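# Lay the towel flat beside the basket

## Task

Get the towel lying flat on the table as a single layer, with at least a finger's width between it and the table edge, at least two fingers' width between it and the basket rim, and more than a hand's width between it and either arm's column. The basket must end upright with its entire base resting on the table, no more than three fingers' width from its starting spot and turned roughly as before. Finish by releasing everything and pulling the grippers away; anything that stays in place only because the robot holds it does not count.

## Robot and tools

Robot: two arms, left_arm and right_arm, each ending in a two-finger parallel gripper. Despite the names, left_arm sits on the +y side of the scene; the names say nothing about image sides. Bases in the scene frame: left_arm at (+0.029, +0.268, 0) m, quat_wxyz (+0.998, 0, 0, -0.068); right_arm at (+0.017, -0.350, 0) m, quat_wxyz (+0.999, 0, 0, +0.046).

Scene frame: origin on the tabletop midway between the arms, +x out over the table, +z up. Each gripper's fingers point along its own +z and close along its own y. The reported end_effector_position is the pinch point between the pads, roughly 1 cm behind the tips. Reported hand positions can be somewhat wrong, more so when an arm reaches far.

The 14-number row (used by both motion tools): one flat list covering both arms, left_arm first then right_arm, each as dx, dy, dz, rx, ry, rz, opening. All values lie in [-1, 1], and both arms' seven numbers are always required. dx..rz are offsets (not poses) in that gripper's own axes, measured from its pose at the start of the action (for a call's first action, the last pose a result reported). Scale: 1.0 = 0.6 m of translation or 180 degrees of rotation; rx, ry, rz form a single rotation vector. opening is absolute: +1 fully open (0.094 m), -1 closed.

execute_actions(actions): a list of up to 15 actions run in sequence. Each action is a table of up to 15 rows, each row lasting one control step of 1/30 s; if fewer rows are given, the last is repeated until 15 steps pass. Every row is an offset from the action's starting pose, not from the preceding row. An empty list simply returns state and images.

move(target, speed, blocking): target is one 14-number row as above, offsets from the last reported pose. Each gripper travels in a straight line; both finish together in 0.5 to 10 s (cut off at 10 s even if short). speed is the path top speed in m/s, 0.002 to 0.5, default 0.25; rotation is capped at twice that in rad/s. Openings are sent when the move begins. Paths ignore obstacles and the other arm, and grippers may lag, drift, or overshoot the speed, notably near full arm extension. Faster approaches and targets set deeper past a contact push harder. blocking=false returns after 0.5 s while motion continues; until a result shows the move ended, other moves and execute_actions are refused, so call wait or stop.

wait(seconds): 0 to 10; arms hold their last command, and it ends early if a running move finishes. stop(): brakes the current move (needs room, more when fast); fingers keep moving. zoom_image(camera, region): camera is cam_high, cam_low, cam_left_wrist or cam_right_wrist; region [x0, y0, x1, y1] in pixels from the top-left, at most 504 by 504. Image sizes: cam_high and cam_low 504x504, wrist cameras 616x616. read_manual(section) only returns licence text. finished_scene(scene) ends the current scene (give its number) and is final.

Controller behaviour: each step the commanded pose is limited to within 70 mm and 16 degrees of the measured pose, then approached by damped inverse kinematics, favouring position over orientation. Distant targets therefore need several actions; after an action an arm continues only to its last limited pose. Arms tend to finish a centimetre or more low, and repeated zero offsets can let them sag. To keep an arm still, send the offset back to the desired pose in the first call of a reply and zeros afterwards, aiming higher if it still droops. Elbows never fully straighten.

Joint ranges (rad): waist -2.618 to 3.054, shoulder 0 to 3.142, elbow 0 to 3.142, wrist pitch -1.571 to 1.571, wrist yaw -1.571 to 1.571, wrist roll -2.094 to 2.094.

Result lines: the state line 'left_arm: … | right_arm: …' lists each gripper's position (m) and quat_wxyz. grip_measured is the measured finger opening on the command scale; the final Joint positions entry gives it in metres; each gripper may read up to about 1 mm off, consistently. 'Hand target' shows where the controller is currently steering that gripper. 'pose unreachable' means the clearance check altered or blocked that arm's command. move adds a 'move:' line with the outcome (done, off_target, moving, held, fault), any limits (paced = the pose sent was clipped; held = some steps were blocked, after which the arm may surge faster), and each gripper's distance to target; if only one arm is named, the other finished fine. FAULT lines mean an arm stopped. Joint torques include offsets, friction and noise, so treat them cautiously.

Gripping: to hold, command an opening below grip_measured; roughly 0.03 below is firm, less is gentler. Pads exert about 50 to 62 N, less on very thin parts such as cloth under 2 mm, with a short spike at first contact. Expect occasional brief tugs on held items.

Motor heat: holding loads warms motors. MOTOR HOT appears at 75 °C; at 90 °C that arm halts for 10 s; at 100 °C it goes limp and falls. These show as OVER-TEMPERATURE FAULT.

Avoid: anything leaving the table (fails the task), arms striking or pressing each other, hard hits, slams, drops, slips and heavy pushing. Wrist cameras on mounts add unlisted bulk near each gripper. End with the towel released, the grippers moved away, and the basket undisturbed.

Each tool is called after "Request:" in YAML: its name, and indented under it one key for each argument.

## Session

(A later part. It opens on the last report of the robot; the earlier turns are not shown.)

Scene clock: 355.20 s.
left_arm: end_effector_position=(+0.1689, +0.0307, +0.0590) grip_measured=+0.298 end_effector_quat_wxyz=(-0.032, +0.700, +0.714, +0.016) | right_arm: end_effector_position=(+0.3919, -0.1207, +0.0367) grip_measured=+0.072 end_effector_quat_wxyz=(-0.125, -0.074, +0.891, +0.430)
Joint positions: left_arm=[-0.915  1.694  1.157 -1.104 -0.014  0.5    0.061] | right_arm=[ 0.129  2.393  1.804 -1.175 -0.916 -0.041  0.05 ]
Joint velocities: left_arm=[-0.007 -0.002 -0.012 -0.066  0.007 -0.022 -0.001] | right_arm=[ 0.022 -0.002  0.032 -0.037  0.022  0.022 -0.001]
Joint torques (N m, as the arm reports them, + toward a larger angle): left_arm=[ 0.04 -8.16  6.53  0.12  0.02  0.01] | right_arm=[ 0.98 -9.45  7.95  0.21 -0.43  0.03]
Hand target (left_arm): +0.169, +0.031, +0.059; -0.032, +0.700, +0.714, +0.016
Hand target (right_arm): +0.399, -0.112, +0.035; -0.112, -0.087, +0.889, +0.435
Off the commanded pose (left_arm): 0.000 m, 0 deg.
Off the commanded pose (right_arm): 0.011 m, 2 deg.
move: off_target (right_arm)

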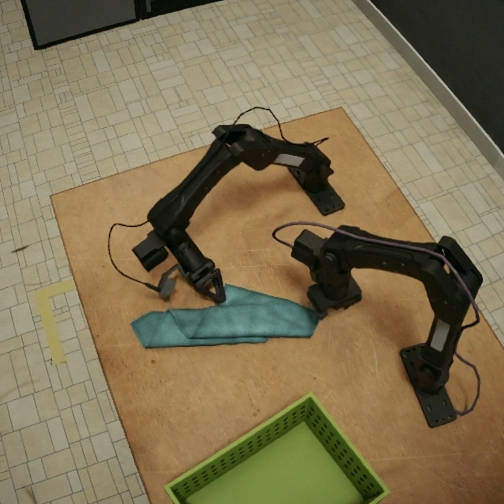

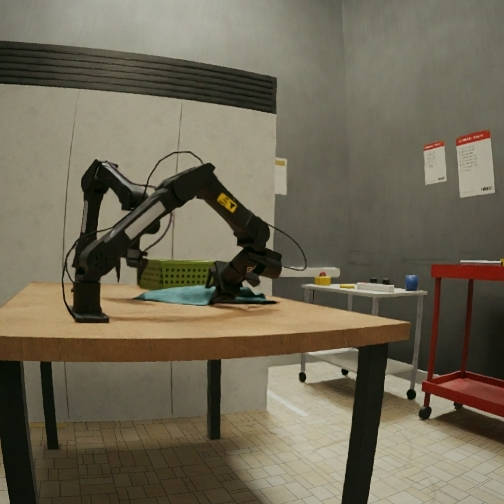

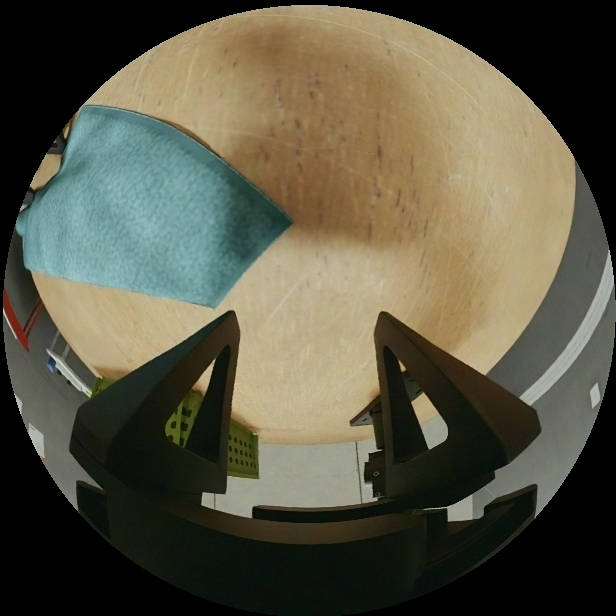

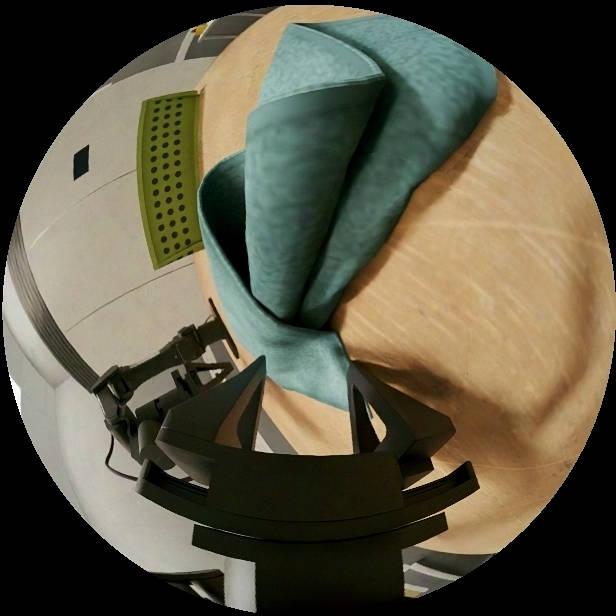

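Request:
move:
  target: [0,0,0,0,0,0,0.3,0,-0.03,0.01,0,0,0,-1]
  speed: 0.03

Scene clock: 369.93 s.
left_arm: end_effector_position=(+0.1689, +0.0307, +0.0590) grip_measured=+0.298 end_effector_quat_wxyz=(-0.032, +0.700, +0.714, +0.016) | right_arm: end_effector_position=(+0.3867, -0.1228, +0.0208) grip_measured=-0.994 end_effector_quat_wxyz=(-0.133, -0.074, +0.892, +0.426)
Joint positions: left_arm=[-0.915  1.694  1.157 -1.104 -0.014  0.5    0.061] | right_arm=[ 0.129  2.412  1.773 -1.148 -0.908 -0.052  0.   ]
Joint velocities: left_arm=[-0.022  0.007 -0.002  0.022 -0.007  0.007 -0.001] | right_arm=[-0.007 -0.002 -0.002 -0.007 -0.022  0.022  0.   ]
Joint torques (N m, as the arm reports them, + toward a larger angle): left_arm=[ 0.04 -8.15  6.64  0.13 -0.01 -0.01] | right_arm=[ -1.07 -10.56   4.87   0.06  -0.4   -0.1 ]
Hand target (left_arm): +0.169, +0.031, +0.059; -0.032, +0.700, +0.714, +0.016
Hand target (right_arm): +0.390, -0.127, +0.019; -0.125, -0.074, +0.891, +0.430
Off the commanded pose (left_arm): 0.000 m, 0 deg.
Off the commanded pose (right_arm): 0.006 m, 1 deg.
move: done

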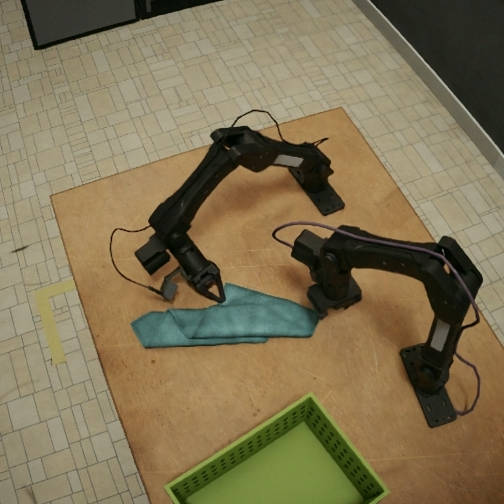

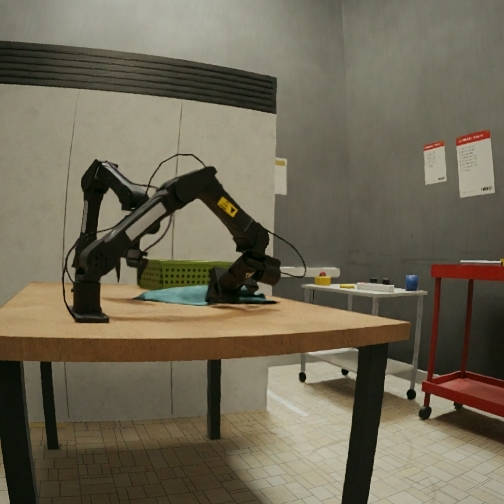

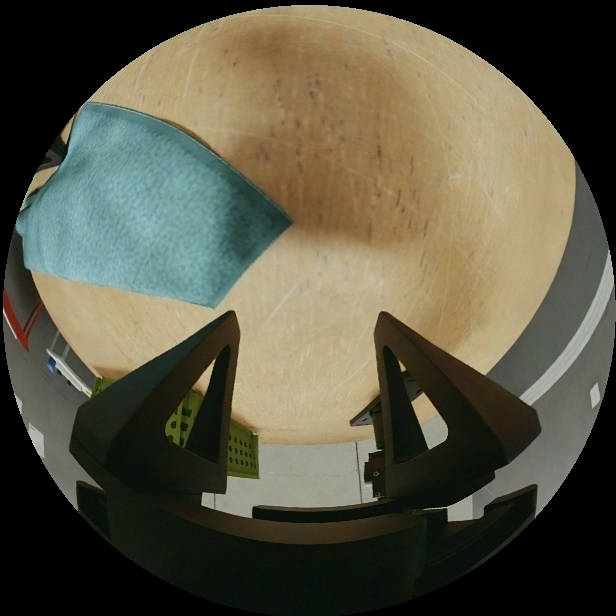

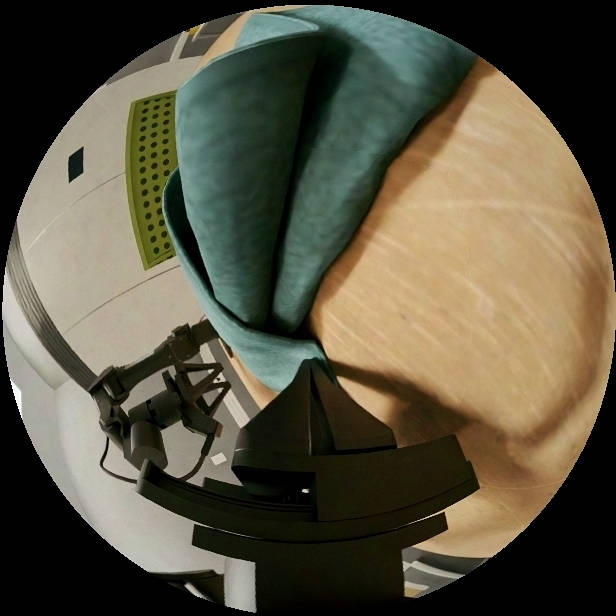

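Request:
move:
  target: [0,0,0,0,0,0,0.3,-0.027,0.018,-0.036,0,0,0,-0.2]
  speed: 0.04

Scene clock: 378.87 s.
left_arm: end_effector_position=(+0.1689, +0.0307, +0.0590) grip_measured=+0.298 end_effector_quat_wxyz=(-0.032, +0.700, +0.714, +0.016) | right_arm: end_effector_position=(+0.4022, -0.1261, +0.0343) grip_measured=-0.202 end_effector_quat_wxyz=(-0.142, -0.071, +0.892, +0.422)
Joint positions: left_arm=[-0.915  1.694  1.157 -1.104 -0.014  0.5    0.061] | right_arm=[ 0.116  2.473  1.941 -1.293 -0.898 -0.074  0.037]
Joint velocities: left_arm=[-0.012 -0.007 -0.012 -0.037 -0.007  0.081 -0.001] | right_arm=[ 0.007  0.002 -0.027 -0.022  0.022  0.007  0.   ]
Joint torques (N m, as the arm reports them, + toward a larger angle): left_arm=[ 0.07 -8.24  6.66  0.13 -0.01  0.04] | right_arm=[ -0.63 -10.72   8.36  -0.24  -0.42  -0.12]
Hand target (left_arm): +0.169, +0.031, +0.059; -0.032, +0.700, +0.714, +0.016
Hand target (right_arm): +0.409, -0.128, +0.039; -0.133, -0.074, +0.892, +0.426
Off the commanded pose (left_arm): 0.000 m, 0 deg.
Off the commanded pose (right_arm): 0.008 m, 1 deg.
move: done

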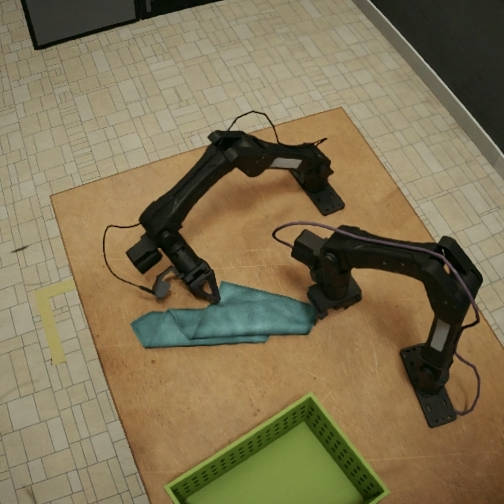

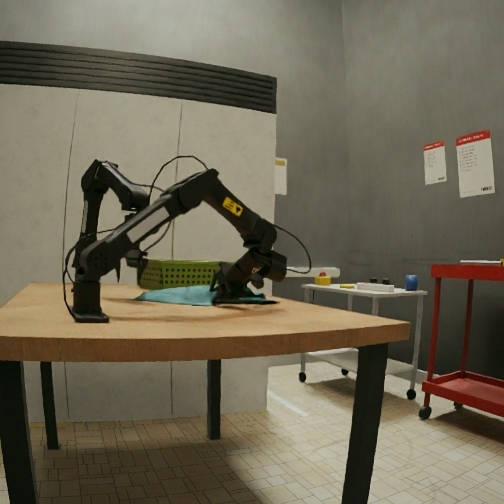

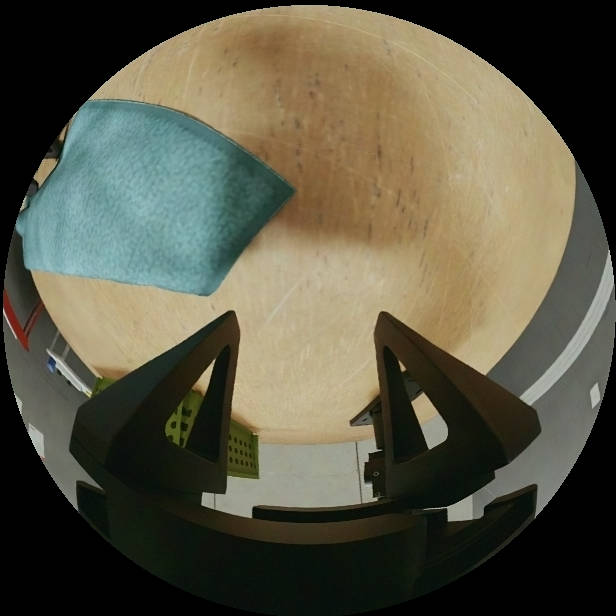

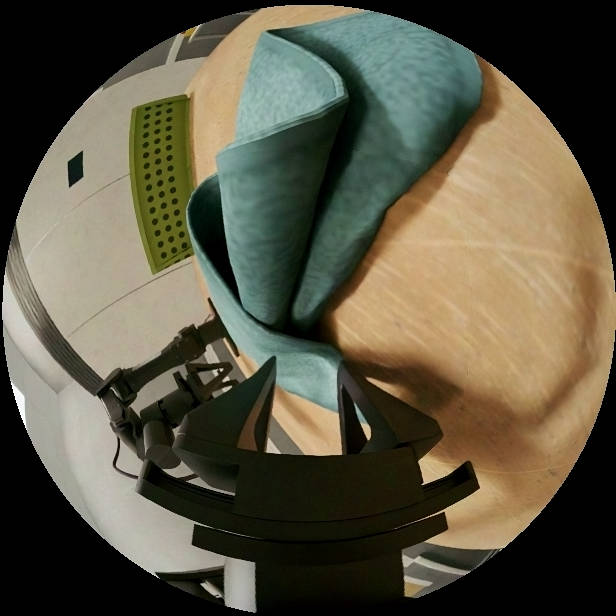

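Request:
move:
  target: [-0.117,0.133,0.02,0,0,0,-1,-0.01,0.008,-0.005,0,0,0,-0.2]
  speed: 0.15

Request:
move:
  target: [0,0,0.05,0,0,0,-1,0,0,0,0,0,0,-0.2]
  speed: 0.05

Scene clock: 393.40 s.
left_arm: end_effector_position=(+0.2446, -0.0341, +0.0368) grip_measured=-0.985 end_effector_quat_wxyz=(-0.035, +0.698, +0.715, +0.014) | right_arm: end_effector_position=(+0.4045, -0.1261, +0.0338) grip_measured=-0.202 end_effector_quat_wxyz=(-0.148, -0.068, +0.893, +0.420)
Joint positions: left_arm=[-0.825  2.072  1.569 -1.142 -0.014  0.585  0.001] | right_arm=[ 0.116  2.493  1.976 -1.318 -0.895 -0.072  0.037]
Joint velocities: left_arm=[-0.007 -0.002 -0.002 -0.095  0.066  0.037  0.   ] | right_arm=[-0.002 -0.007 -0.012 -0.037 -0.007  0.007 -0.001]
Joint torques (N m, as the arm reports them, + toward a larger angle): left_arm=[  0.43 -11.31   9.39  -0.03  -0.07   0.15] | right_arm=[  0.11 -10.83   8.35  -0.25  -0.39   0.01]
Hand target (left_arm): +0.250, -0.036, +0.041; -0.032, +0.700, +0.714, +0.016
Hand target (right_arm): +0.409, -0.124, +0.039; -0.142, -0.070, +0.892, +0.422
Off the commanded pose (left_arm): 0.007 m, 1 deg.
Off the commanded pose (right_arm): 0.007 m, 1 deg.
move: done

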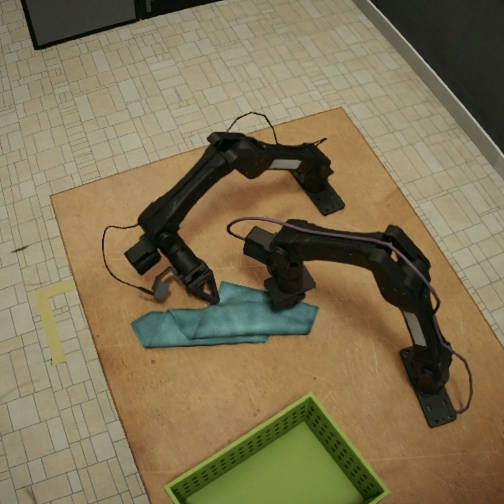

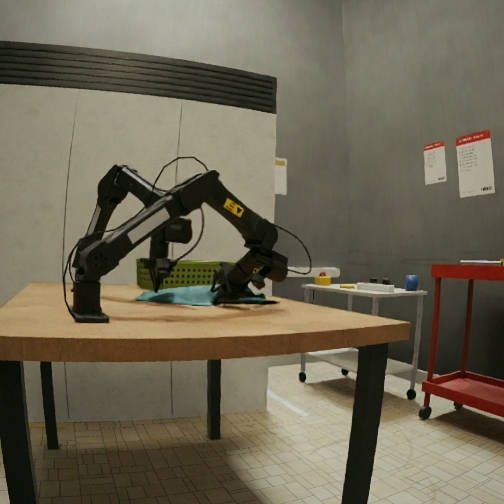

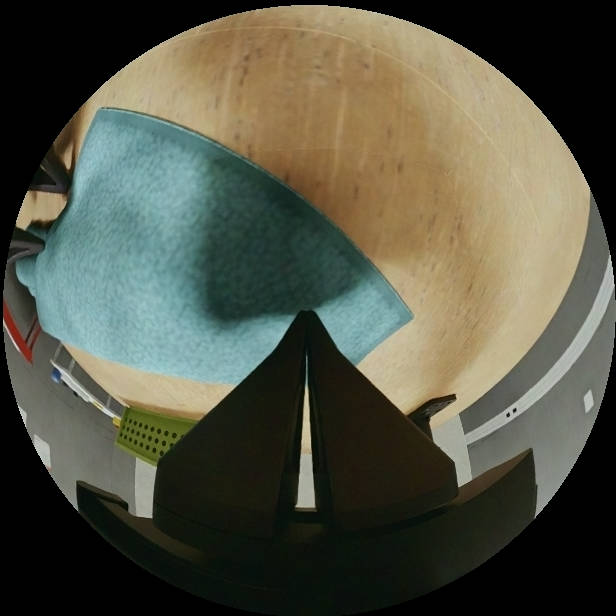

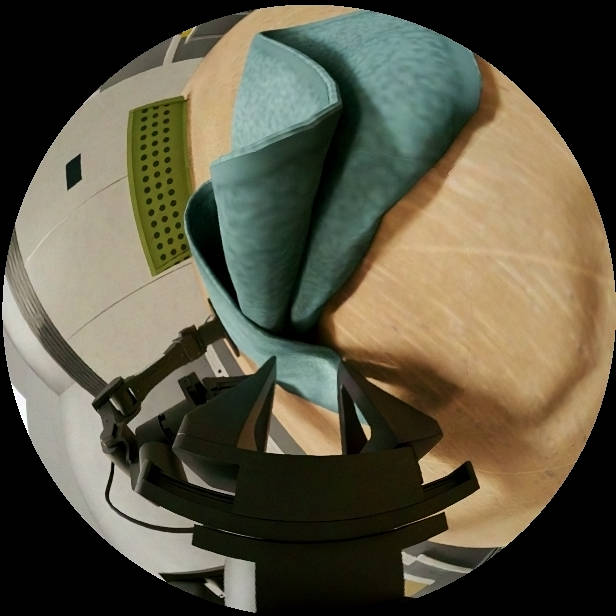

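Scene clock: 394.30 s.
left_arm: end_effector_position=(+0.2459, -0.0359, +0.0168) grip_measured=-0.985 end_effector_quat_wxyz=(-0.027, +0.698, +0.716, +0.012) | right_arm: end_effector_position=(+0.4045, -0.1265, +0.0333) grip_measured=-0.202 end_effector_quat_wxyz=(-0.148, -0.068, +0.894, +0.418)
Joint positions: left_arm=[-0.825  2.088  1.511 -1.052 -0.014  0.585  0.001] | right_arm=[ 0.116  2.493  1.976 -1.318 -0.891 -0.072  0.037]
Joint velocities: left_arm=[-0.012 -0.027  0.002 -0.051 -0.037  0.051 -0.001] | right_arm=[-0.017  0.007  0.002 -0.081 -0.007 -0.066  0.   ]
Joint torques (N m, as the arm reports them, + toward a larger angle): left_arm=[  0.06 -11.26   4.51   0.36  -0.04   0.03] | right_arm=[ -0.01 -11.2    5.67  -0.18  -0.38  -0.01]
Hand target (left_arm): +0.243, -0.032, +0.007; -0.035, +0.698, +0.715, +0.014
Hand target (right_arm): +0.405, -0.126, +0.034; -0.148, -0.068, +0.893, +0.420
Off the commanded pose (left_arm): 0.011 m, 1 deg.
Off the commanded pose (right_arm): 0.001 m, 0 deg.
move: off_target (left_arm)

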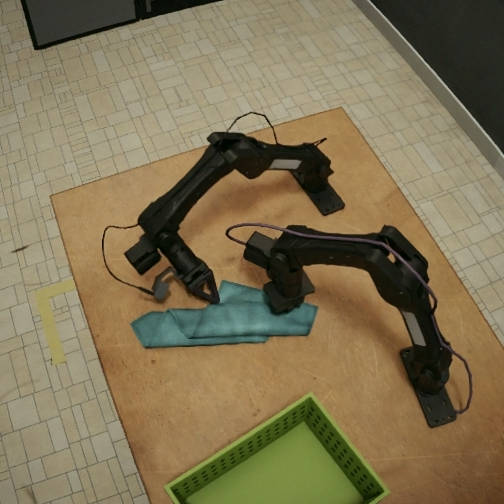

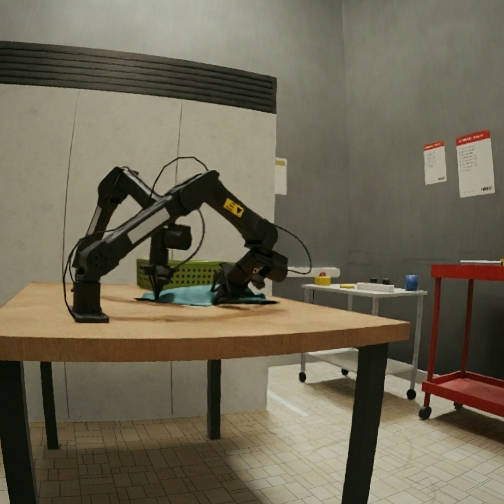

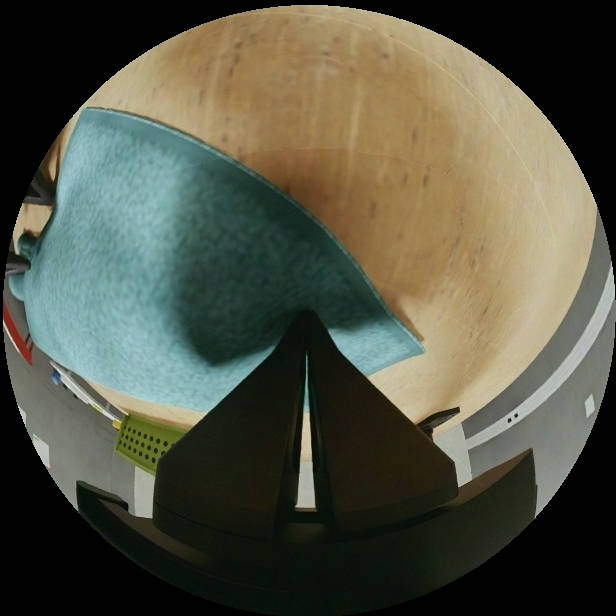

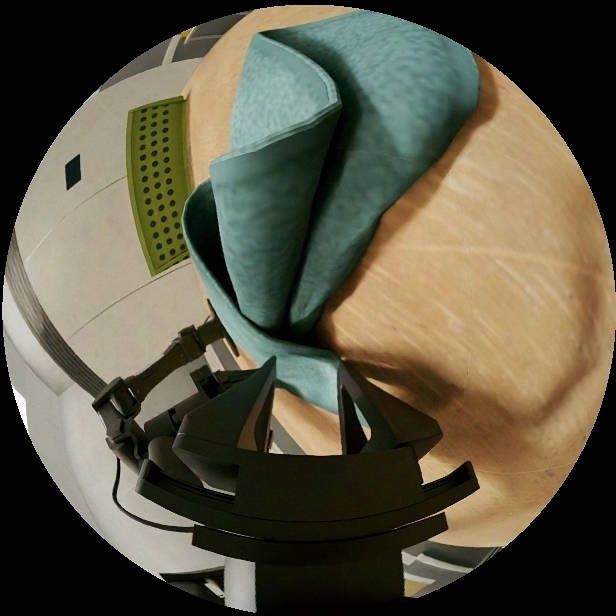

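Request:
move:
  target: [0,0,0.015,0,0,0,-1,0.008,0.02,0.045,0,0,0,-0.2]
  speed: 0.02

Scene clock: 398.70 s.
left_arm: end_effector_position=(+0.2473, -0.0379, +0.0166) grip_measured=-0.985 end_effector_quat_wxyz=(-0.023, +0.698, +0.716, +0.011) | right_arm: end_effector_position=(+0.3958, -0.1077, +0.0314) grip_measured=-0.202 end_effector_quat_wxyz=(-0.154, -0.052, +0.889, +0.428)
Joint positions: left_arm=[-0.825  2.088  1.511 -1.042 -0.014  0.585  0.001] | right_arm=[ 0.154  2.462  1.898 -1.223 -0.927  0.019  0.037]
Joint velocities: left_arm=[-0.007 -0.002  0.002 -0.007 -0.022  0.022  0.001] | right_arm=[-0.007 -0.002 -0.002  0.022 -0.037  0.037 -0.   ]
Joint torques (N m, as the arm reports them, + toward a larger angle): left_arm=[  0.03 -11.35   4.39   0.39   0.04  -0.01] | right_arm=[  1.81 -12.03   3.55   0.18  -0.17  -0.01]
Hand target (left_arm): +0.246, -0.035, +0.008; -0.028, +0.698, +0.716, +0.012
Hand target (right_arm): +0.391, -0.100, +0.028; -0.148, -0.069, +0.893, +0.419
Off the commanded pose (left_arm): 0.009 m, 1 deg.
Off the commanded pose (right_arm): 0.010 m, 2 deg.
move: done

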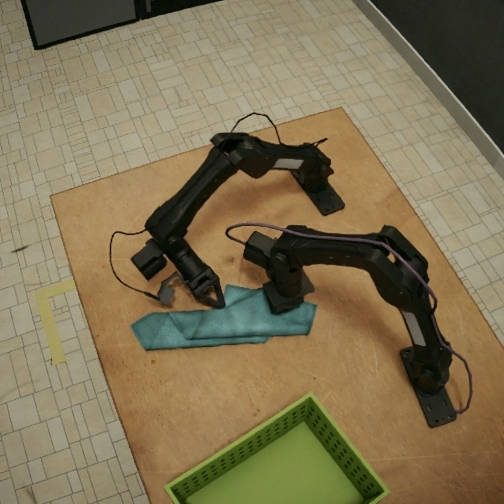

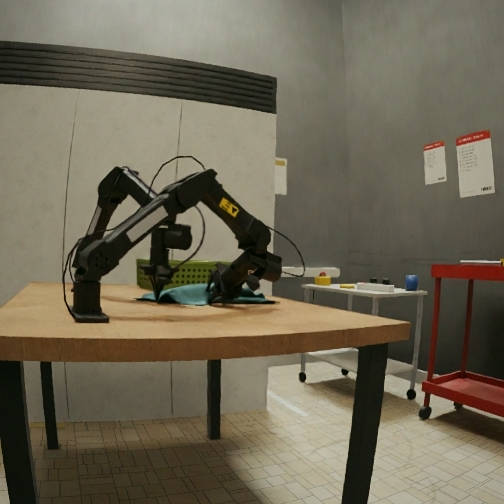

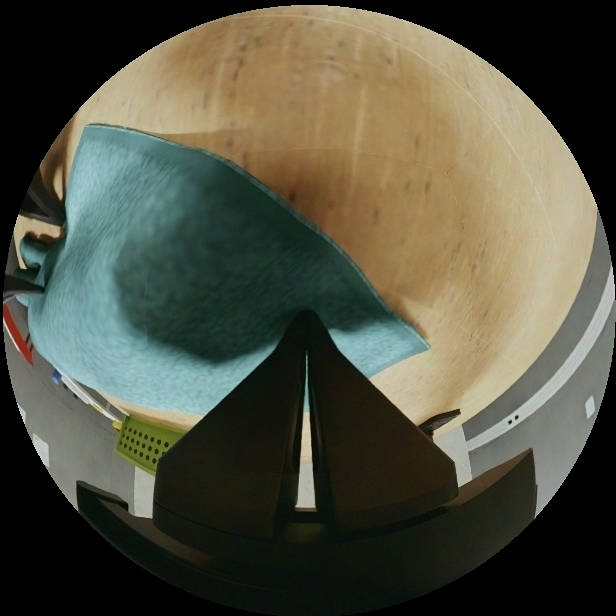

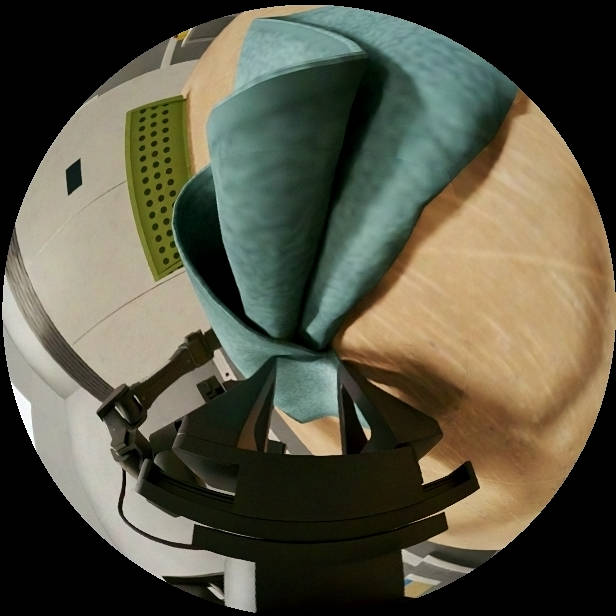

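Request:
move:
  target: [0,0,0.015,0,0,0,-1,0,-0.015,0.012,0,0,0,-1]
  speed: 0.02

Scene clock: 402.73 s.
left_arm: end_effector_position=(+0.2484, -0.0396, +0.0165) grip_measured=-0.985 end_effector_quat_wxyz=(-0.019, +0.698, +0.716, +0.011) | right_arm: end_effector_position=(+0.3927, -0.1089, +0.0233) grip_measured=-0.994 end_effector_quat_wxyz=(-0.157, -0.050, +0.890, +0.425)
Joint positions: left_arm=[-0.825  2.088  1.511 -1.034 -0.014  0.585  0.001] | right_arm=[ 0.154  2.463  1.869 -1.197 -0.923  0.022  0.   ]
Joint velocities: left_arm=[-0.002 -0.012 -0.037  0.007  0.022 -0.081  0.001] | right_arm=[-0.012  0.007  0.012  0.022  0.022 -0.081 -0.001]
Joint torques (N m, as the arm reports them, + toward a larger angle): left_arm=[  0.04 -11.42   4.73   0.41   0.02   0.01] | right_arm=[  0.15 -10.72   4.85  -0.04  -0.39  -0.02]
Hand target (left_arm): +0.247, -0.038, +0.008; -0.023, +0.698, +0.716, +0.011
Hand target (right_arm): +0.393, -0.108, +0.020; -0.154, -0.052, +0.889, +0.428
Off the commanded pose (left_arm): 0.009 m, 0 deg.
Off the commanded pose (right_arm): 0.003 m, 0 deg.
move: done

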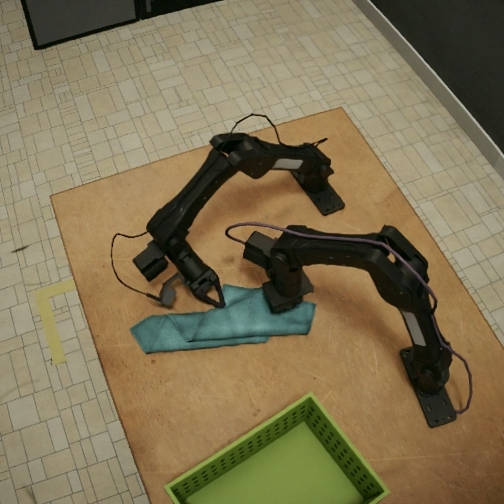

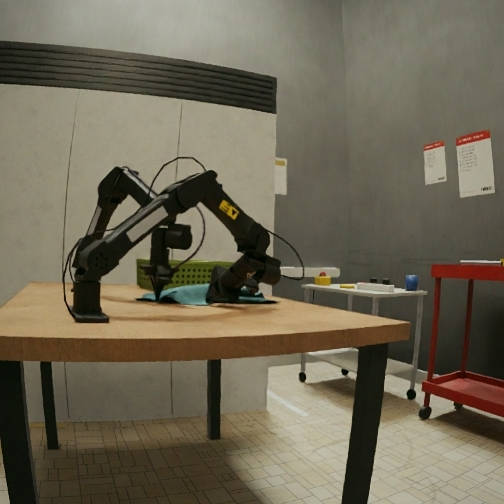

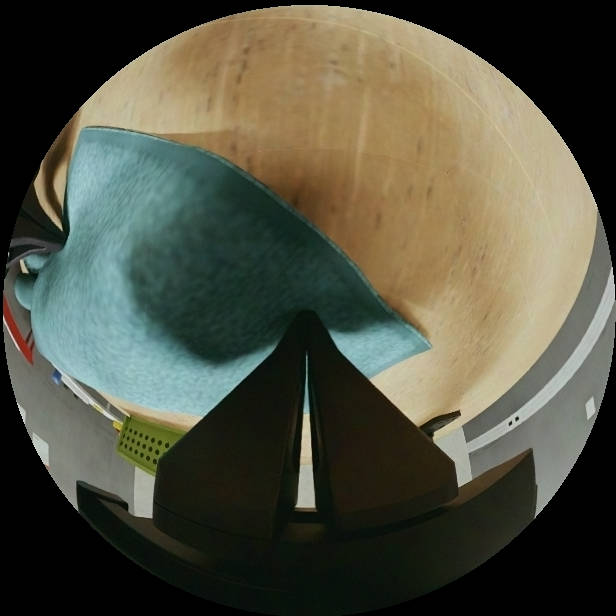

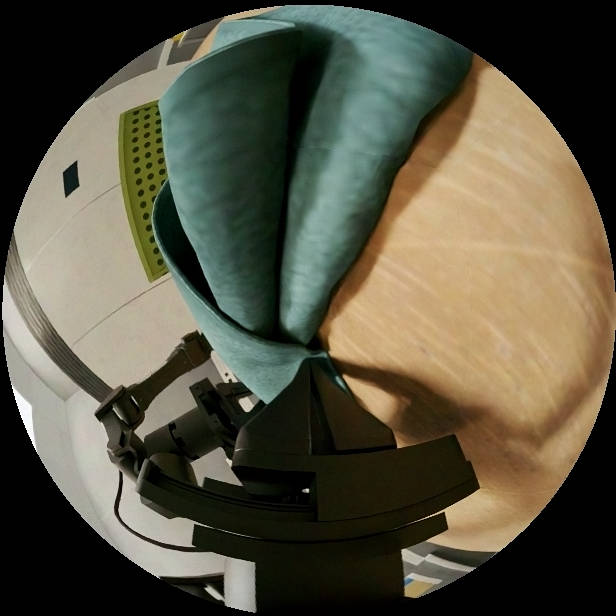

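Request:
zoom_image:
  camera: "cam_high"
  region: [120, 250, 340, 370]

Request:
zoom_image:
  camera: "cam_right_wrist"
  region: [120, 150, 420, 420]

Region (120, 250, 340, 370) of cam_high's 504x504 image, scaled by 2.291, with more detail than that image has; it fills the top 275 rows of this view, and the rest is white.

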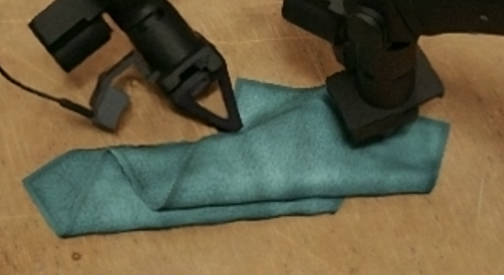

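Region (120, 150, 420, 420) of cam_right_wrist's 616x616 image, scaled by 1.680, with more detail than that image has; it fills the top 454 rows of this view, and the rest is white.

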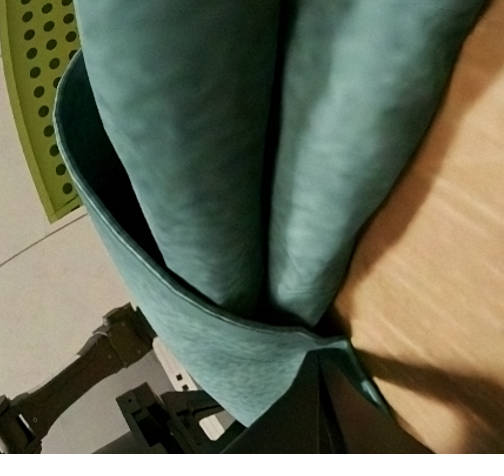

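Request:
move:
  target: [0,0,0.015,0,0,0,-1,0.021,0.045,-0.058,0,0,0,-1]
  speed: 0.08

Request:
move:
  target: [0,0,0.015,0,0,0,-1,-0.078,0.015,-0.025,0,0,0,-0.2]
  speed: 0.08

Scene clock: 451.93 s.
left_arm: end_effector_position=(+0.2496, -0.0412, +0.0165) grip_measured=-0.985 end_effector_quat_wxyz=(-0.015, +0.698, +0.716, +0.010) | right_arm: end_effector_position=(+0.3854, -0.1190, +0.0488) grip_measured=-0.994 end_effector_quat_wxyz=(-0.180, -0.039, +0.889, +0.418)
Joint positions: left_arm=[-0.825  2.088  1.511 -1.026 -0.014  0.585  0.001] | right_arm=[ 0.137  2.438  1.92  -1.35  -0.912 -0.007  0.   ]
Joint velocities: left_arm=[ 0.002  0.022  0.002 -0.051 -0.051 -0.051  0.   ] | right_arm=[-0.012  0.017 -0.002 -0.037 -0.007 -0.007  0.   ]
Joint torques (N m, as the arm reports them, + toward a larger angle): left_arm=[  0.   -11.43   4.57   0.48   0.     0.03] | right_arm=[ -0.39 -13.43   7.98  -0.29  -0.38  -0.08]
Hand target (left_arm): +0.248, -0.039, +0.008; -0.019, +0.698, +0.716, +0.011
Hand target (right_arm): +0.393, -0.121, +0.067; -0.156, -0.050, +0.890, +0.425
Off the commanded pose (left_arm): 0.009 m, 0 deg.
Off the commanded pose (right_arm): 0.020 m, 3 deg.
move: off_target (right_arm)

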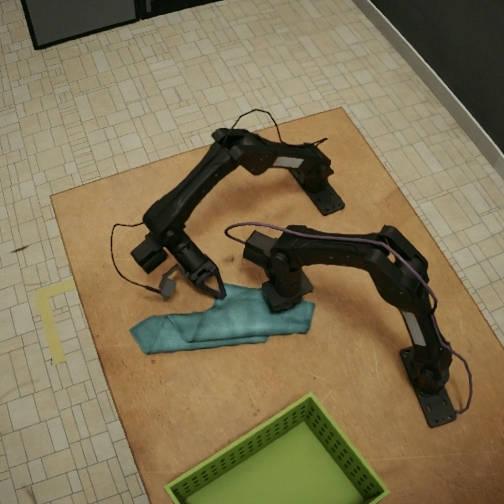

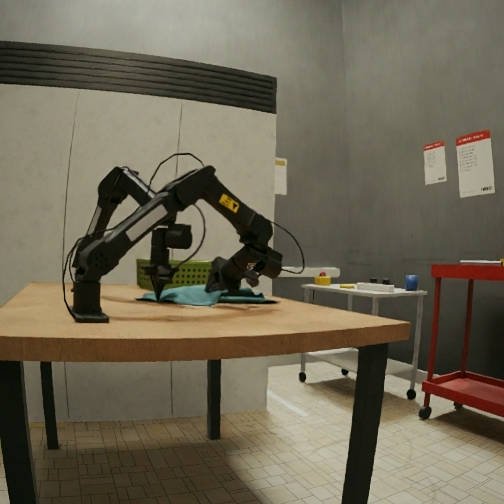

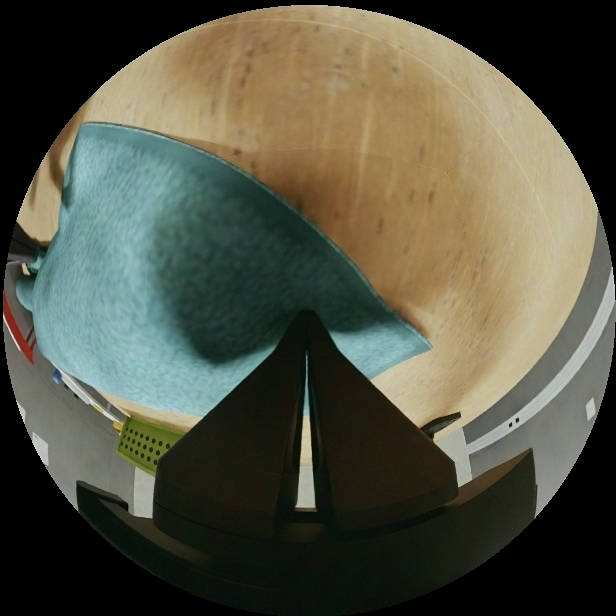

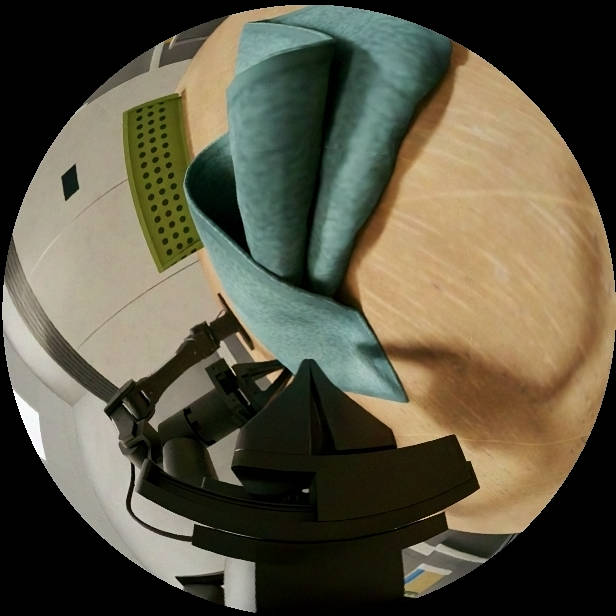

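Scene clock: 453.07 s.
left_arm: end_effector_position=(+0.2505, -0.0426, +0.0164) grip_measured=-0.985 end_effector_quat_wxyz=(-0.011, +0.698, +0.716, +0.009) | right_arm: end_effector_position=(+0.4287, -0.1098, +0.0439) grip_measured=-0.202 end_effector_quat_wxyz=(-0.180, -0.039, +0.891, +0.415)
Joint positions: left_arm=[-0.825  2.088  1.511 -1.019 -0.014  0.585  0.001] | right_arm=[ 0.137  2.68   2.361 -1.545 -0.905 -0.001  0.037]
Joint velocities: left_arm=[-0.007 -0.017 -0.007  0.037 -0.022 -0.022 -0.001] | right_arm=[ 0.002 -0.017 -0.012 -0.022  0.037 -0.007 -0.001]
Joint torques (N m, as the arm reports them, + toward a larger angle): left_arm=[  0.14 -11.35   4.74   0.46   0.     0.03] | right_arm=[ -0.96 -11.98   8.51  -0.33  -0.4   -0.02]
Hand target (left_arm): +0.249, -0.041, +0.008; -0.015, +0.698, +0.716, +0.010
Hand target (right_arm): +0.435, -0.114, +0.050; -0.171, -0.035, +0.891, +0.419
Off the commanded pose (left_arm): 0.009 m, 0 deg.
Off the commanded pose (right_arm): 0.010 m, 0 deg.
joint sent to its limit (right arm) — the command would take joint 4 (wrist pitch) past its lower limit, so that joint was sent only as far as its limit.
move: done

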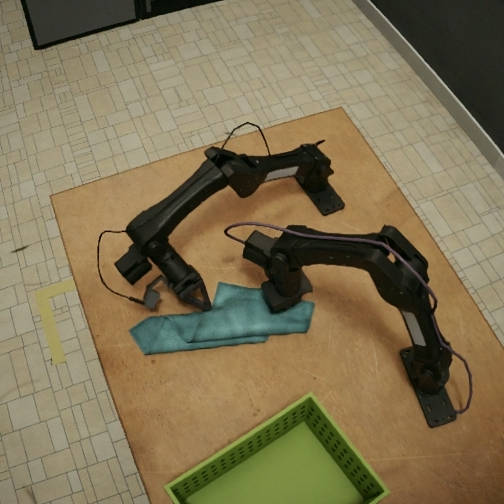

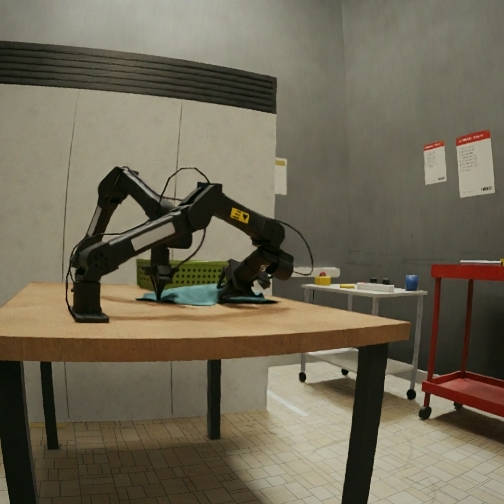

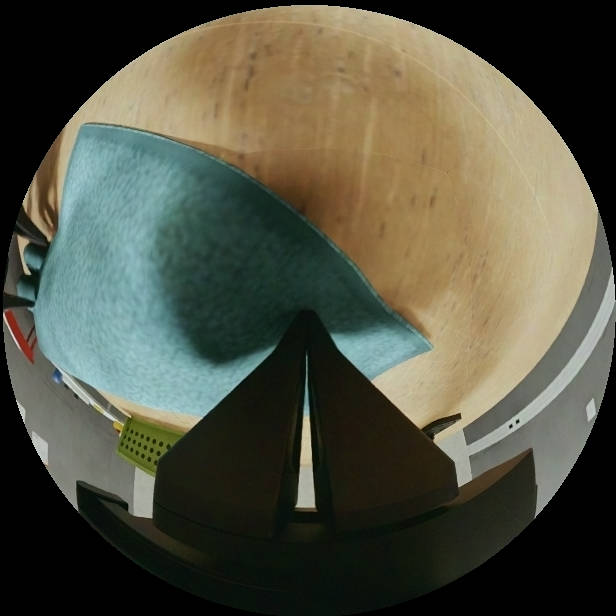

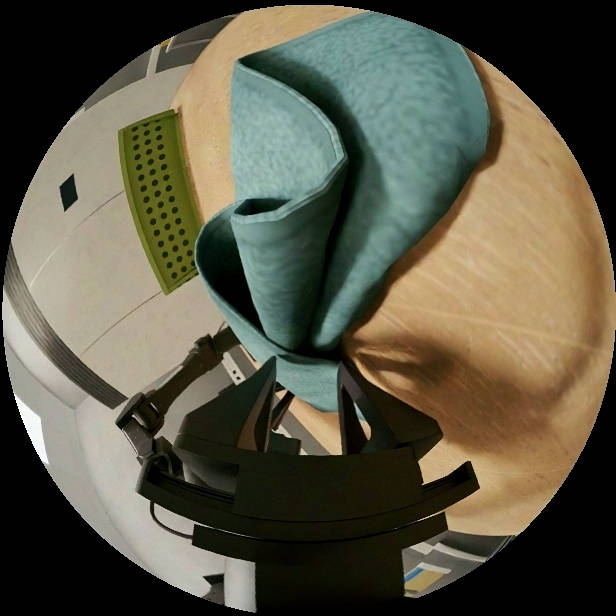

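Request:
move:
  target: [0,0,0.015,0,0,0,-1,0.012,0.03,-0.033,-0.02,-0.064,-0.045,-0.2]
  speed: 0.06

Scene clock: 467.10 s.
left_arm: end_effector_position=(+0.2515, -0.0439, +0.0164) grip_measured=-0.985 end_effector_quat_wxyz=(-0.008, +0.698, +0.716, +0.009) | right_arm: end_effector_position=(+0.4248, -0.1125, +0.0531) grip_measured=-0.202 end_effector_quat_wxyz=(-0.082, -0.050, +0.892, +0.442)
Joint positions: left_arm=[-0.825  2.088  1.511 -1.013 -0.014  0.585  0.001] | right_arm=[ 0.127  2.388  1.868 -1.08  -0.931  0.091  0.037]
Joint velocities: left_arm=[-0.007 -0.007 -0.012 -0.007 -0.007  0.022  0.   ] | right_arm=[ 0.002  0.007 -0.022  0.051 -0.081 -0.022  0.   ]
Joint torques (N m, as the arm reports them, + toward a larger angle): left_arm=[  0.06 -11.25   4.74   0.46   0.     0.04] | right_arm=[ -0.85 -13.91   5.17   0.27  -0.58  -0.04]
Hand target (left_arm): +0.250, -0.042, +0.008; -0.011, +0.698, +0.716, +0.009
Hand target (right_arm): +0.430, -0.114, +0.071; -0.061, -0.054, +0.887, +0.455
Off the commanded pose (left_arm): 0.009 m, 0 deg.
Off the commanded pose (right_arm): 0.019 m, 3 deg.
move: off_target (right_arm)

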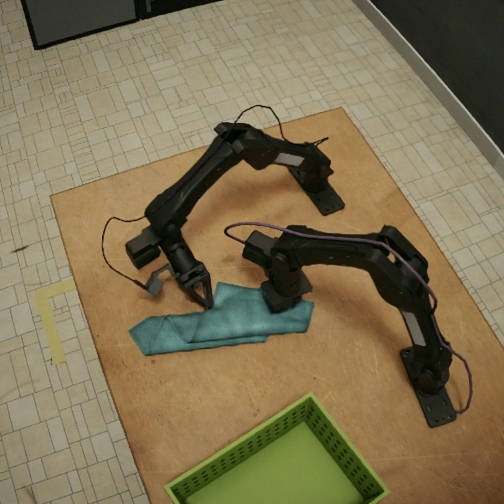

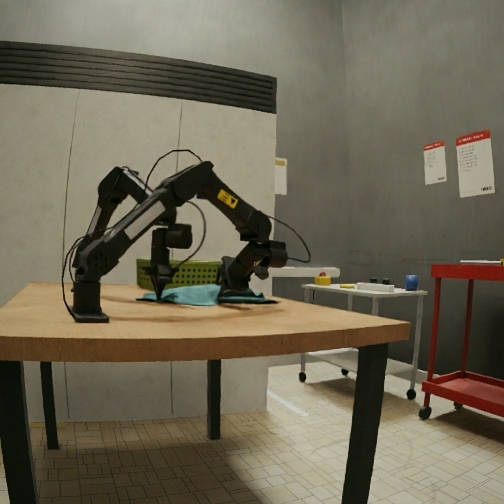

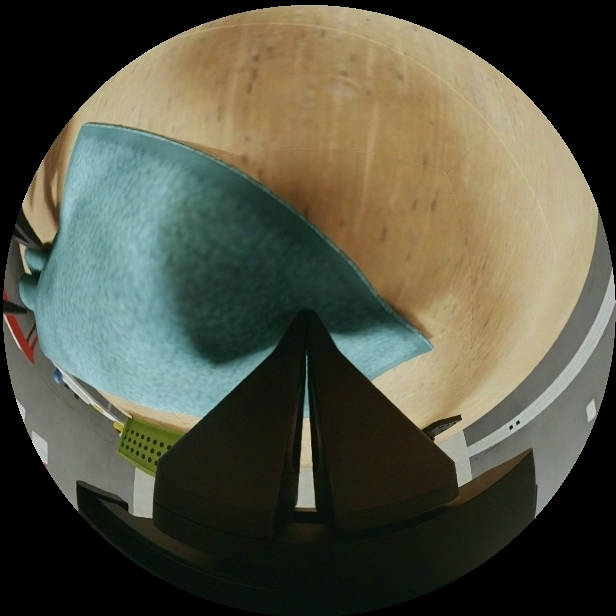

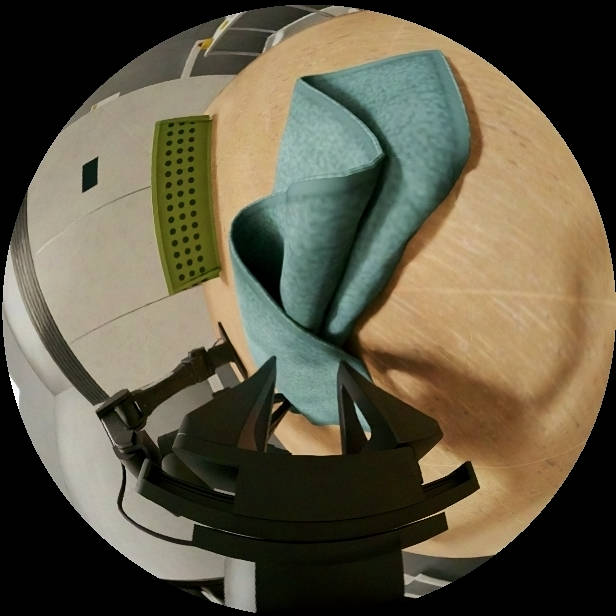

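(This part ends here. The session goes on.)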